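# Wrist-camera view of both server power-supply labels

## Task

Take one wrist-camera picture that looks squarely at both power-supply labels on the rear of the server, with the camera 13 to 24 cm from the point on the panel halfway between the labels and aimed directly at that point. Both labels must be entirely visible, comfortably inside the frame, and unblocked by anything, the gripper fingers included. No cord may be pulled out: every plug stays seated, and the power plug stays on its pins, so do not tug the power cord routed along the cable arm. Afterwards release whatever you hold and keep still. At the end the cable arm and the three cords fastened to it must be at rest. The task fails if the robot is still in contact with the cable arm, a hold-down tab, any cord, or the plug of any of those three cords. Finish with the whole arm, hand included, hanging clear and touching nothing. Nothing may be pushed or dropped off the table.

## Robot and tools

Robot: a single 6-joint arm with a two-finger gripper. Joint order in every command row and every result list: waist, shoulder, elbow, wrist pitch, wrist yaw, wrist roll, then the gripper. The elbow, wrist pitch and wrist roll are reversed relative to the URDF: their signs are flipped in everything you send and read. The stated ranges use URDF signs, so a URDF range of a to b reads as -b to -a for these three joints. URDF ranges in rad: waist -3.054..3.054, shoulder 0..3.142, elbow 0..2.356, wrist pitch -1.571..1.571, wrist yaw -1.571..1.571, wrist roll -3.142..3.142. Each real limit may sit up to 0.010 rad away from the stated one.

Frames: the scene frame has its origin on the tabletop beneath the arm base. +z points up, and +y is to the left when facing along +x. Positions are in metres, orientation is a wxyz quaternion. The gripper's fingers extend along its own +x and close along its own y. end_effector_position is the point between the pads, 3-4 cm short of the fingertips. It may be somewhat off at long reach.

Cameras: cam_high (fixed, overhead) and cam_wrist (on the hand), each 504x504, returned in that order. The prompt gives a pinhole-plus-distortion calibration for each camera, as K and T_world_to_cam. The wrist camera's pose follows from the reported joints. The numbers may be off by a few degrees and millimetres. Use the wrist camera for the label shot.

execute_actions {actions}: actions is a list of actions. Each action is a table of 1-15 rows. Each row is 7 numbers in [-1,1]: six joint numbers in the joint order, then the gripper opening. Each row runs one control step (1/30 s), so an action lasts 0.5 s. If a table has fewer than 15 rows, its last row is held for the rest. The joint numbers are offsets, not poses. Every row in an action is measured from the angles at the START of that action, not from the previous row. For the first action of a call, they are measured from the last reported angles. Scale: 1.0 equals 0.9615 rad for waist, shoulder and elbow, 1.713 rad for wrist pitch, 1.767 rad for wrist yaw, and 1.728 rad for wrist roll. The gripper number is absolute: +1 is fully open, and the empty fingers close at about -0.80. Going from open to closed takes at least about 0.5 s. An action is refused if it pushes a joint more than 0.010 rad beyond its range. If the first action is refused or any action is malformed, nothing runs. A joint driven into its real end stops there, and the result prints "joint sent to its limit". An empty list just returns the state and images.

move {target, speed, blocking}: target is one row like the above. Its offsets are measured from the Joint positions in the latest result that shows them. All joints travel in sync, so the hand follows a curve. Each path lasts 0.5-10 s and is cut off at 10 s. speed is the top speed, in rad/s, of the joint that travels farthest: 0.01-2, default 0.5. Moves do not avoid obstacles, and faster moves hit harder. Aiming beyond a contact point keeps pressing. With blocking=false, you get control back after 0.5 s. Then use wait(0) or stop before sending anything new. The result adds a "move:" line: the ending (done, off_target, moving, held, fault), limits=held or none, and the joint farthest from its target.

wait {seconds 0-10}: lets time run while the arm holds its last command. stop {}: brakes a running move; it needs room to stop. zoom_image {camera: "cam_high" or "cam_wrist", region [x0,y0,x1,y1] in pixels from the top-left, up to 504x504}: returns an enlarged crop of that camera's latest image. show_instructions {}: shows the reference pages. finished_scene {scene}: ends the current scene (give its number) and cannot be undone.

Result lines: the state gives the end-effector pose and velocities. Joint positions and Joint velocities are in rad and rad/s, with the finger gap last in m (0.088 fully open). Joint targets shows the angles currently being commanded. grip_measured is the opening on the command scale. "joint command not followed" means a clearance check changed some targets. MOTOR HOT warns of heating from 50 °C. An OVER-TEMPERATURE FAULT halts the arm, and continued overheating can cut power so the arm falls.

Motion limits: each joint's target can lead its measured angle by only about 0.21-0.27 rad, and the hand's target can lead its position by at most 70 mm. Large moves therefore need several actions, so finish any leftover motion with a new command. Friction can leave joints short of their targets, so check where they actually ended. If contact torque reaches a joint's load limit (waist 17.8, shoulder 22, elbow 22, wrist pitch 5.8, wrist yaw 5.78, wrist roll 5.42 N m), the arm freezes for 10 s and the rest of the call is skipped.

Avoid: grabbing or hauling on cords or the cable arm, leaving the hand in contact with any of them, jerky or fast motions near the server, and anything falling off the table. Aim the wrist camera so both labels sit well inside the image with the fingers out of view. Open the gripper and move clear so that nothing is touched while the scene settles. The robot keeps holding its last command while you are thinking.

Each tool is called after "Request:" in YAML: its name, and indented under it one key for each argument.

Reference images:

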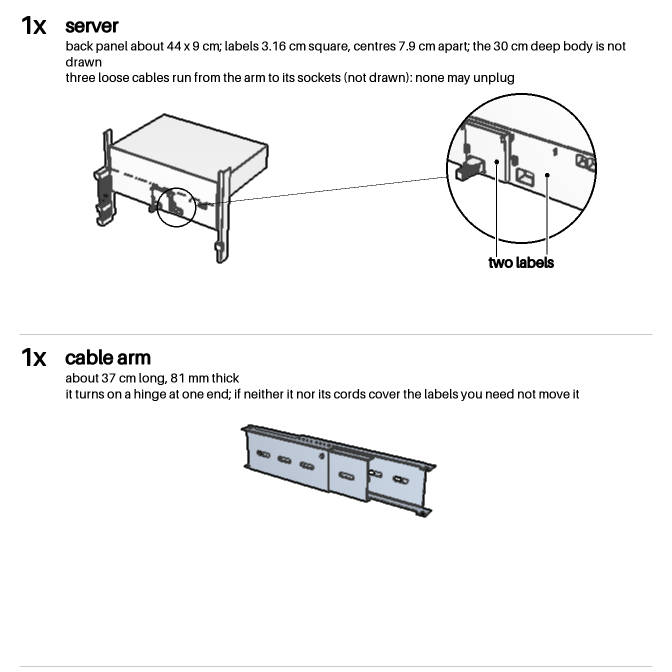

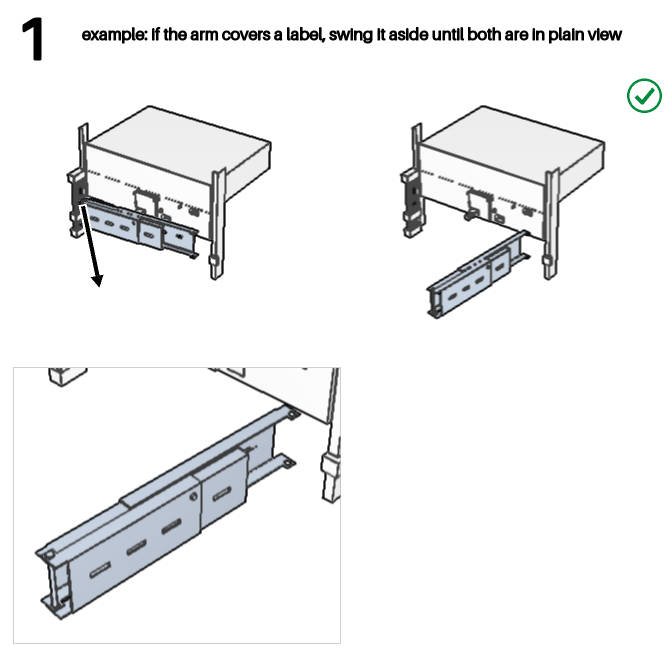

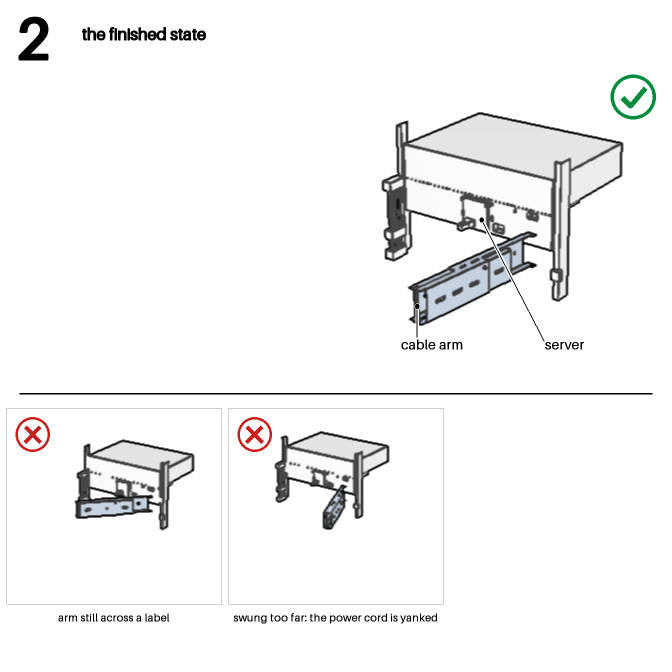

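## Session

Request:
execute_actions:
  actions: []

Request:
zoom_image:
  camera: "cam_high"
  region: [100,60,400,300]

Scene clock: 0.00 s.
end_effector_position=(+0.1058, +0.0970, +0.1504) grip_measured=+0.843 end_effector_quat_wxyz=(-0.213, +0.664, -0.081, -0.713) end_effector_velocity=(-0.002, -0.002, -0.001) end_effector_angular_velocity=(-0.003, +0.009, +0.009)
Joint names: [waist, shoulder, elbow, wrist pitch, wrist yaw, wrist roll]
Joint positions: [ 1.073  1.867 -0.875  1.123  0.217  1.549  0.08 ]
Joint velocities: [-0.002 -0.002  0.002  0.007 -0.007  0.007  0.   ]
Motor temperatures (°C, as the motors report them): [25 27 24 26 26 25]
Heat: hottest shoulder 27 °C (+0.0 °C/min).
Joint targets: [1.073 1.867 -0.875 1.123 0.217 1.549]

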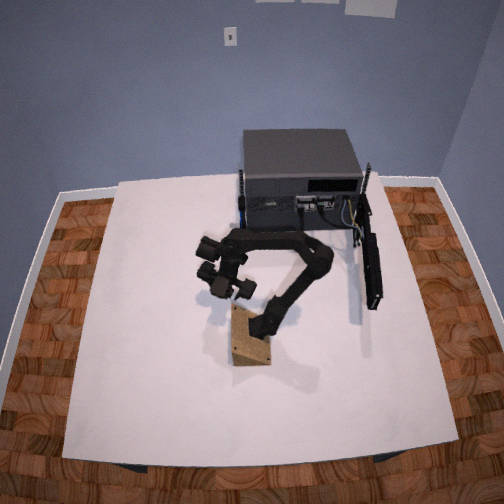

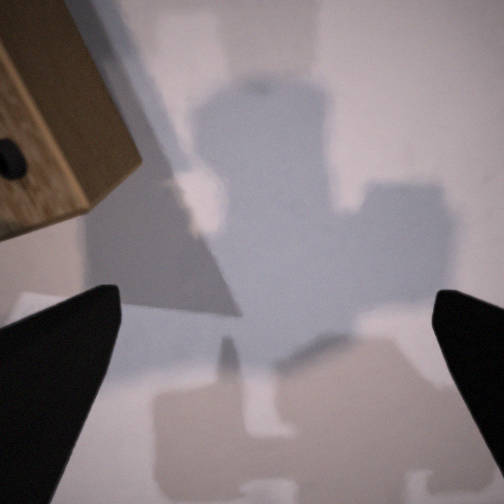

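Region (100, 60, 400, 300) of cam_high's 504x504 image, scaled by 1.680, with more detail than that image has; it fills the top 403 rows of this view, and the rest is white.

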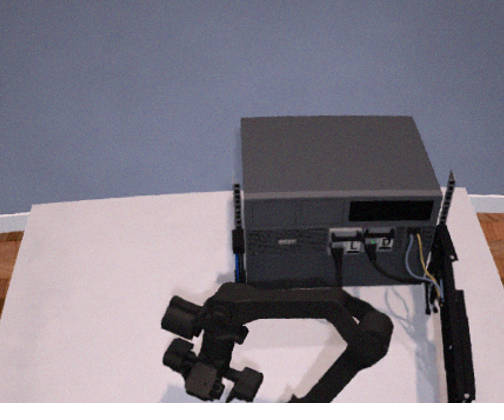

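Request:
move:
  target: [-0.3,0,0,0,0,0,1]

Request:
move:
  target: [0,-0.3,0,0,0,0,1]

Request:
move:
  target: [0,0,0,-0.2,0,0,1]

Scene clock: 2.17 s.
end_effector_position=(+0.1401, +0.0718, +0.1259) grip_measured=+1.000 end_effector_quat_wxyz=(+0.276, -0.578, +0.167, +0.750) end_effector_velocity=(+0.000, -0.003, -0.001) end_effector_angular_velocity=(-0.006, -0.002, +0.019)
Joint names: [waist, shoulder, elbow, wrist pitch, wrist yaw, wrist roll]
Joint positions: [ 0.789  1.867 -0.875  1.123  0.217  1.549  0.088]
Joint velocities: [-0.007 -0.002  0.002  0.007  0.007  0.022  0.   ]
Motor temperatures (°C, as the motors report them): [25 27 24 26 26 25]
Heat: hottest shoulder 27 °C (+0.0 °C/min).
Joint targets: [0.785 1.867 -0.875 1.123 0.217 1.549]
move: done; limits=none; farthest joint: the waist, 0.005 radians from its target (0.289 radians at the start)
camera_calibration (this result's frames):
cam_wrist: T_world_to_cam=[[0.59142, 0.801429, 0.0890749, -0.145057], [0.792944, -0.598087, 0.116322, -0.0584134], [0.146498, 0.00183617, -0.989209, 0.18262], [0, 0, 0, 1]] pos_world=[0.105355, 0.0809813, 0.200366]

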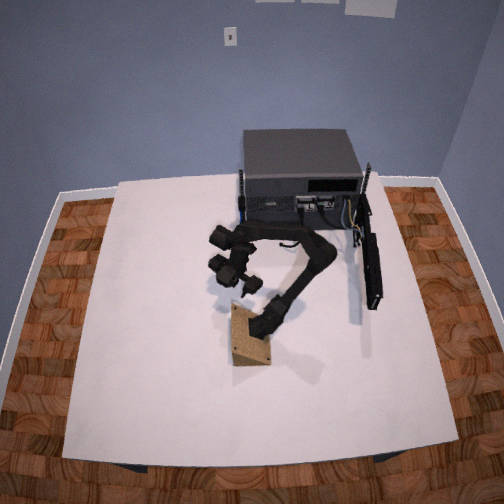

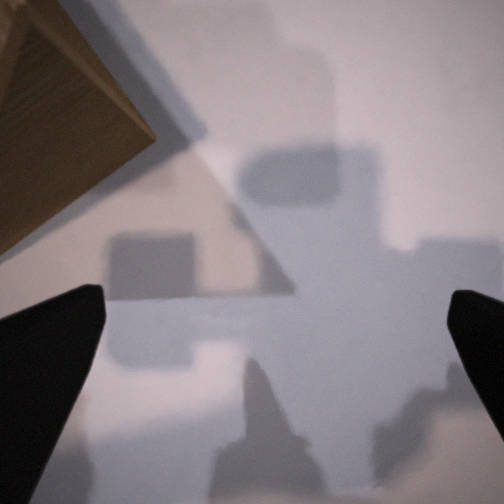

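Scene clock: 3.40 s.
end_effector_position=(+0.1553, +0.0513, +0.1703) grip_measured=+1.000 end_effector_quat_wxyz=(+0.394, -0.584, +0.108, +0.701) end_effector_velocity=(-0.002, -0.001, -0.000) end_effector_angular_velocity=(+0.003, +0.005, +0.008)
Joint names: [waist, shoulder, elbow, wrist pitch, wrist yaw, wrist roll]
Joint positions: [ 0.789  1.585 -0.875  1.123  0.217  1.549  0.088]
Joint velocities: [-0.002 -0.007  0.002  0.007 -0.007  0.007  0.   ]
Motor temperatures (°C, as the motors report them): [26 27 24 26 26 25]
Heat: hottest shoulder 27 °C (+0.0 °C/min).
Joint targets: [0.789 1.578 -0.875 1.123 0.217 1.549]
move: done; limits=none; farthest joint: the shoulder, 0.007 radians from its target (0.289 radians at the start)
camera_calibration (this result's frames):
cam_wrist: T_world_to_cam=[[0.661807, 0.673549, 0.329157, -0.186873], [0.690171, -0.718838, 0.0832811, -0.0601006], [0.292705, 0.172059, -0.940595, 0.184703], [0, 0, 0, 1]] pos_world=[0.11109, 0.0508858, 0.240246]

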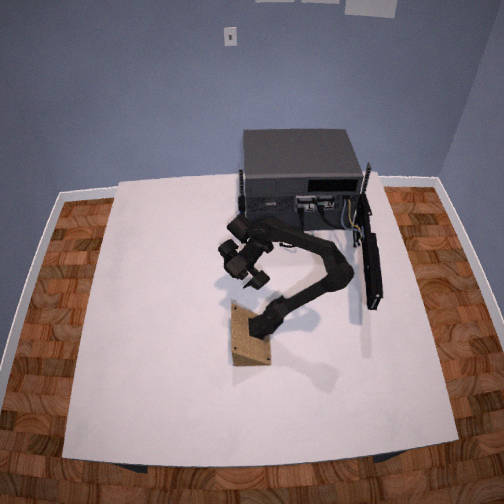

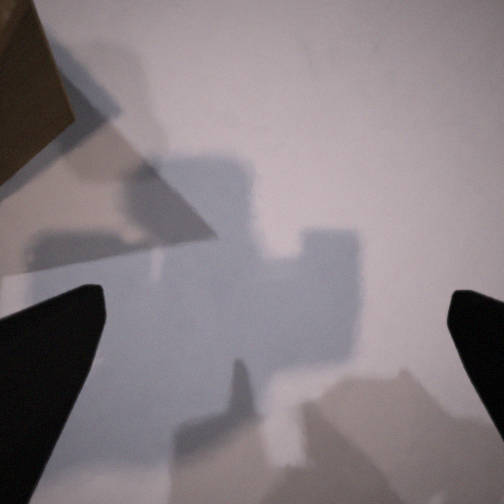

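Scene clock: 4.77 s.
end_effector_position=(+0.2049, +0.0933, +0.2031) grip_measured=+1.000 end_effector_quat_wxyz=(-0.526, +0.577, -0.034, -0.624) end_effector_velocity=(-0.002, -0.001, -0.001) end_effector_angular_velocity=(-0.005, -0.005, +0.023)
Joint names: [waist, shoulder, elbow, wrist pitch, wrist yaw, wrist roll]
Joint positions: [ 0.789  1.585 -0.875  0.782  0.217  1.549  0.088]
Joint velocities: [-0.002 -0.002  0.002  0.007 -0.007  0.022  0.   ]
Motor temperatures (°C, as the motors report them): [26 27 24 26 26 25]
Heat: hottest shoulder 27 °C (+0.0 °C/min).
Joint targets: [0.789 1.585 -0.875 0.780 0.217 1.549]
move: done; limits=none; farthest joint: the wrist pitch, 0.002 radians from its target (0.343 radians at the start)
camera_calibration (this result's frames):
cam_wrist: T_world_to_cam=[[0.676608, 0.449547, 0.583188, -0.292481], [0.556906, -0.830555, -0.00588729, -0.0110072], [0.481723, 0.328764, -0.812316, 0.114329], [0, 0, 0, 1]] pos_world=[0.14895, 0.0847546, 0.263378]

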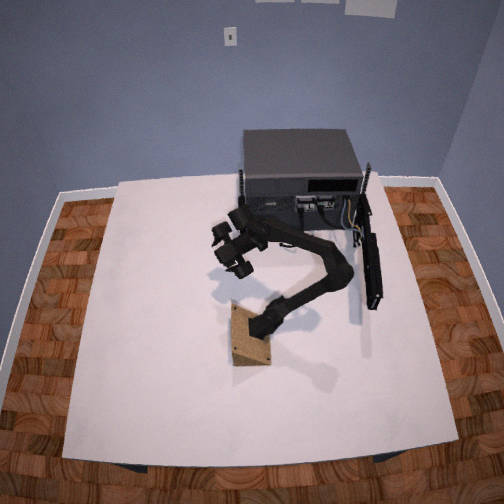

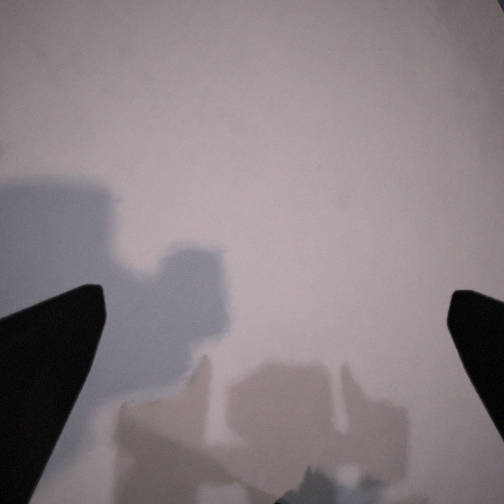

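Request:
move:
  target: [0,-0.484,-0.026,-0.416,-0.225,-1,1]
  speed: 1

Request:
move:
  target: [-1,0,0,0,0,-1,1]
  speed: 1

Request:
move:
  target: [-0.32,0,0,0,0,-0.26,1]

Scene clock: 8.83 s.
end_effector_position=(+0.2277, +0.0042, +0.4535) grip_measured=+1.000 end_effector_quat_wxyz=(+0.796, +0.355, -0.007, +0.491) end_effector_velocity=(-0.002, +0.003, -0.001) end_effector_angular_velocity=(-0.001, -0.014, +0.015)
Joint names: [waist, shoulder, elbow, wrist pitch, wrist yaw, wrist roll]
Joint positions: [ 0.789  1.126 -0.895  0.072 -0.176 -0.174  0.088]
Joint velocities: [-0.002  0.002  0.007 -0.007 -0.022  0.007  0.   ]
Motor temperatures (°C, as the motors report them): [26 27 25 27 26 25]
Heat: hottest shoulder 27 °C (+0.0 °C/min).
Joint targets: [0.789 1.120 -0.901 0.070 -0.180 -0.179]
move: done; limits=none; farthest joint: the shoulder, 0.006 radians from its target (0.466 radians at the start)
camera_calibration (this result's frames):
cam_wrist: T_world_to_cam=[[0.785932, -0.2907, -0.545715, 0.0763169], [-0.498861, 0.223321, -0.837416, 0.516775], [0.365307, 0.930387, 0.0304964, -0.0221815], [0, 0, 0, 1]] pos_world=[0.205922, -0.0725841, 0.475079]

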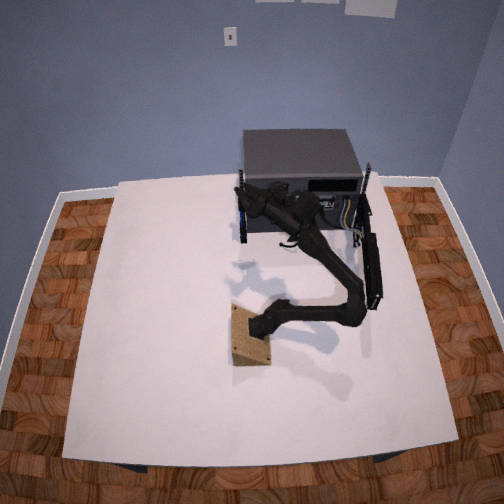

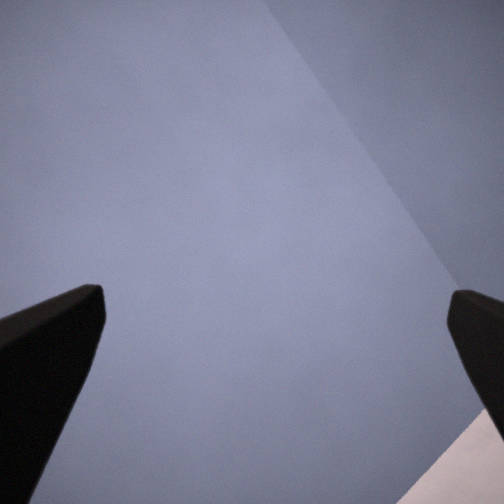

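Scene clock: 11.37 s.
end_effector_position=(+0.3624, -0.2164, +0.2375) grip_measured=+1.000 end_effector_quat_wxyz=(+0.205, +0.968, +0.132, -0.061) end_effector_velocity=(-0.001, +0.001, -0.001) end_effector_angular_velocity=(-0.004, +0.000, +0.009)
Joint names: [waist, shoulder, elbow, wrist pitch, wrist yaw, wrist roll]
Joint positions: [-0.168  1.126 -0.895  0.072 -0.176 -1.898  0.088]
Joint velocities: [-0.002 -0.002  0.002  0.007 -0.007  0.007  0.   ]
Motor temperatures (°C, as the motors report them): [26 27 25 27 26 25]
Heat: hottest shoulder 27 °C (+0.0 °C/min).
Joint targets: [-0.172 1.126 -0.895 0.072 -0.176 -1.902]
move: done; limits=none; farthest joint: the waist, 0.004 radians from its target (0.962 radians at the start)
camera_calibration (this result's frames):
cam_wrist: T_world_to_cam=[[-0.296595, 0.867918, -0.398434, 0.396435], [-0.314807, 0.305034, 0.898805, -0.00894607], [0.901625, 0.392011, 0.182755, -0.206517], [0, 0, 0, 1]] pos_world=[0.300965, -0.260387, 0.203736]

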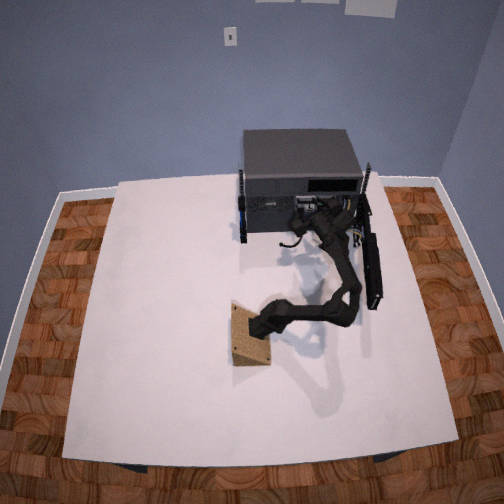

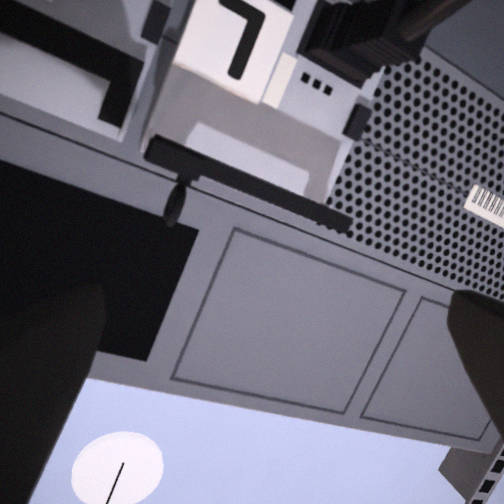

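Scene clock: 12.93 s.
end_effector_position=(+0.3383, -0.2931, +0.1615) grip_measured=+1.000 end_effector_quat_wxyz=(-0.036, +0.981, +0.006, -0.191) end_effector_velocity=(-0.001, +0.000, -0.005) end_effector_angular_velocity=(-0.017, +0.018, +0.006)
Joint names: [waist, shoulder, elbow, wrist pitch, wrist yaw, wrist roll]
Joint positions: [-0.472  1.126 -0.895  0.072 -0.176 -2.342  0.088]
Joint velocities: [-0.007  0.002  0.002  0.007  0.007  0.022  0.   ]
Motor temperatures (°C, as the motors report them): [26 27 25 27 26 25]
Heat: hottest shoulder 27 °C (+0.0 °C/min).
Joint targets: [-0.476 1.126 -0.895 0.072 -0.176 -2.347]
move: done; limits=none; farthest joint: the wrist roll, 0.005 radians from its target (0.450 radians at the start)
camera_calibration (this result's frames):
cam_wrist: T_world_to_cam=[[-0.0206662, 0.998084, 0.0583163, 0.29665], [-0.0116728, -0.0585656, 0.998215, -0.150013], [0.999718, 0.0199486, 0.0128607, -0.255678], [0, 0, 0, 1]] pos_world=[0.259986, -0.299767, 0.135733]

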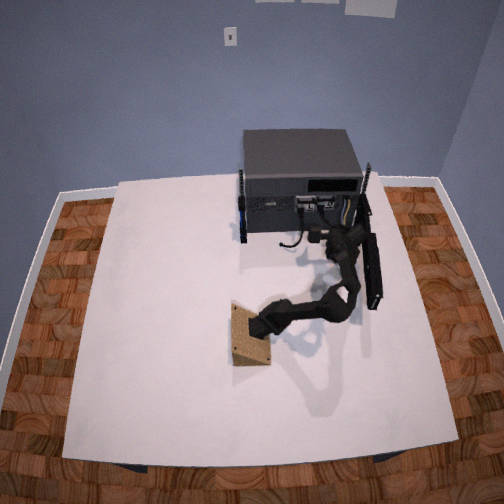

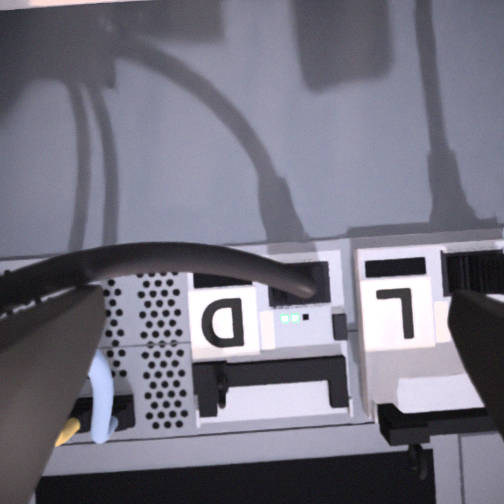

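Request:
move:
  target: [0.14,-0.1,0.04,0.035,0.075,0,1]
  speed: 0.2

Scene clock: 14.40 s.
end_effector_position=(+0.3291, -0.2714, +0.1874) grip_measured=+1.000 end_effector_quat_wxyz=(-0.017, +0.981, +0.011, -0.193) end_effector_velocity=(-0.001, +0.003, +0.003) end_effector_angular_velocity=(-0.000, -0.016, +0.020)
Joint names: [waist, shoulder, elbow, wrist pitch, wrist yaw, wrist roll]
Joint positions: [-0.34   1.039 -0.866  0.129 -0.048 -2.343  0.088]
Joint velocities: [ 0.002 -0.007  0.002  0.007 -0.022  0.007  0.   ]
Motor temperatures (°C, as the motors report them): [26 27 25 27 26 25]
Heat: hottest shoulder 27 °C (+0.0 °C/min).
Joint targets: [-0.337 1.029 -0.857 0.132 -0.043 -2.342]
move: done; limits=none; farthest joint: the elbow, 0.010 radians from its target (0.039 radians at the start)
camera_calibration (this result's frames):
cam_wrist: T_world_to_cam=[[-0.0370688, 0.99904, 0.0233482, 0.285517], [-0.00834869, -0.0236731, 0.999685, -0.166597], [0.999278, 0.0368622, 0.00921821, -0.241792], [0, 0, 0, 1]] pos_world=[0.25081, -0.280274, 0.162107]

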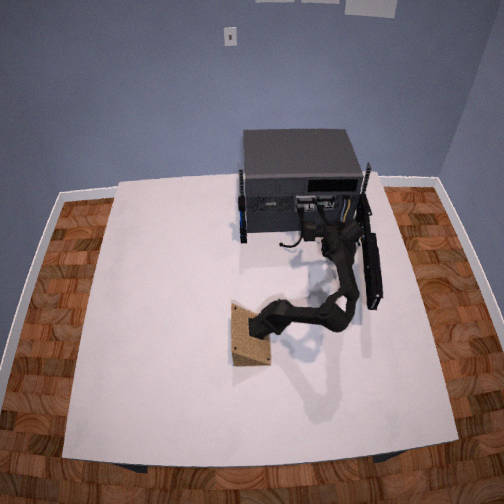

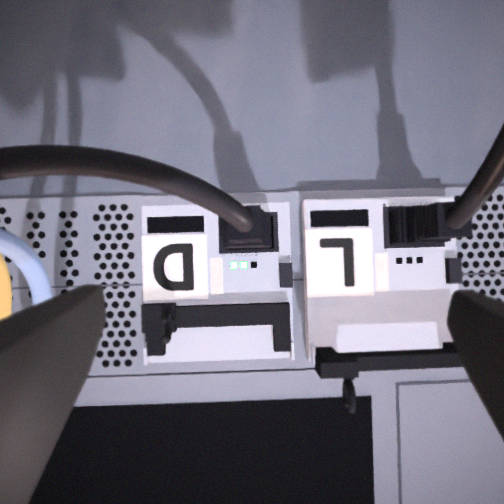

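Request:
finished_scene:
  scene: 1

The scene is finished: the task was done.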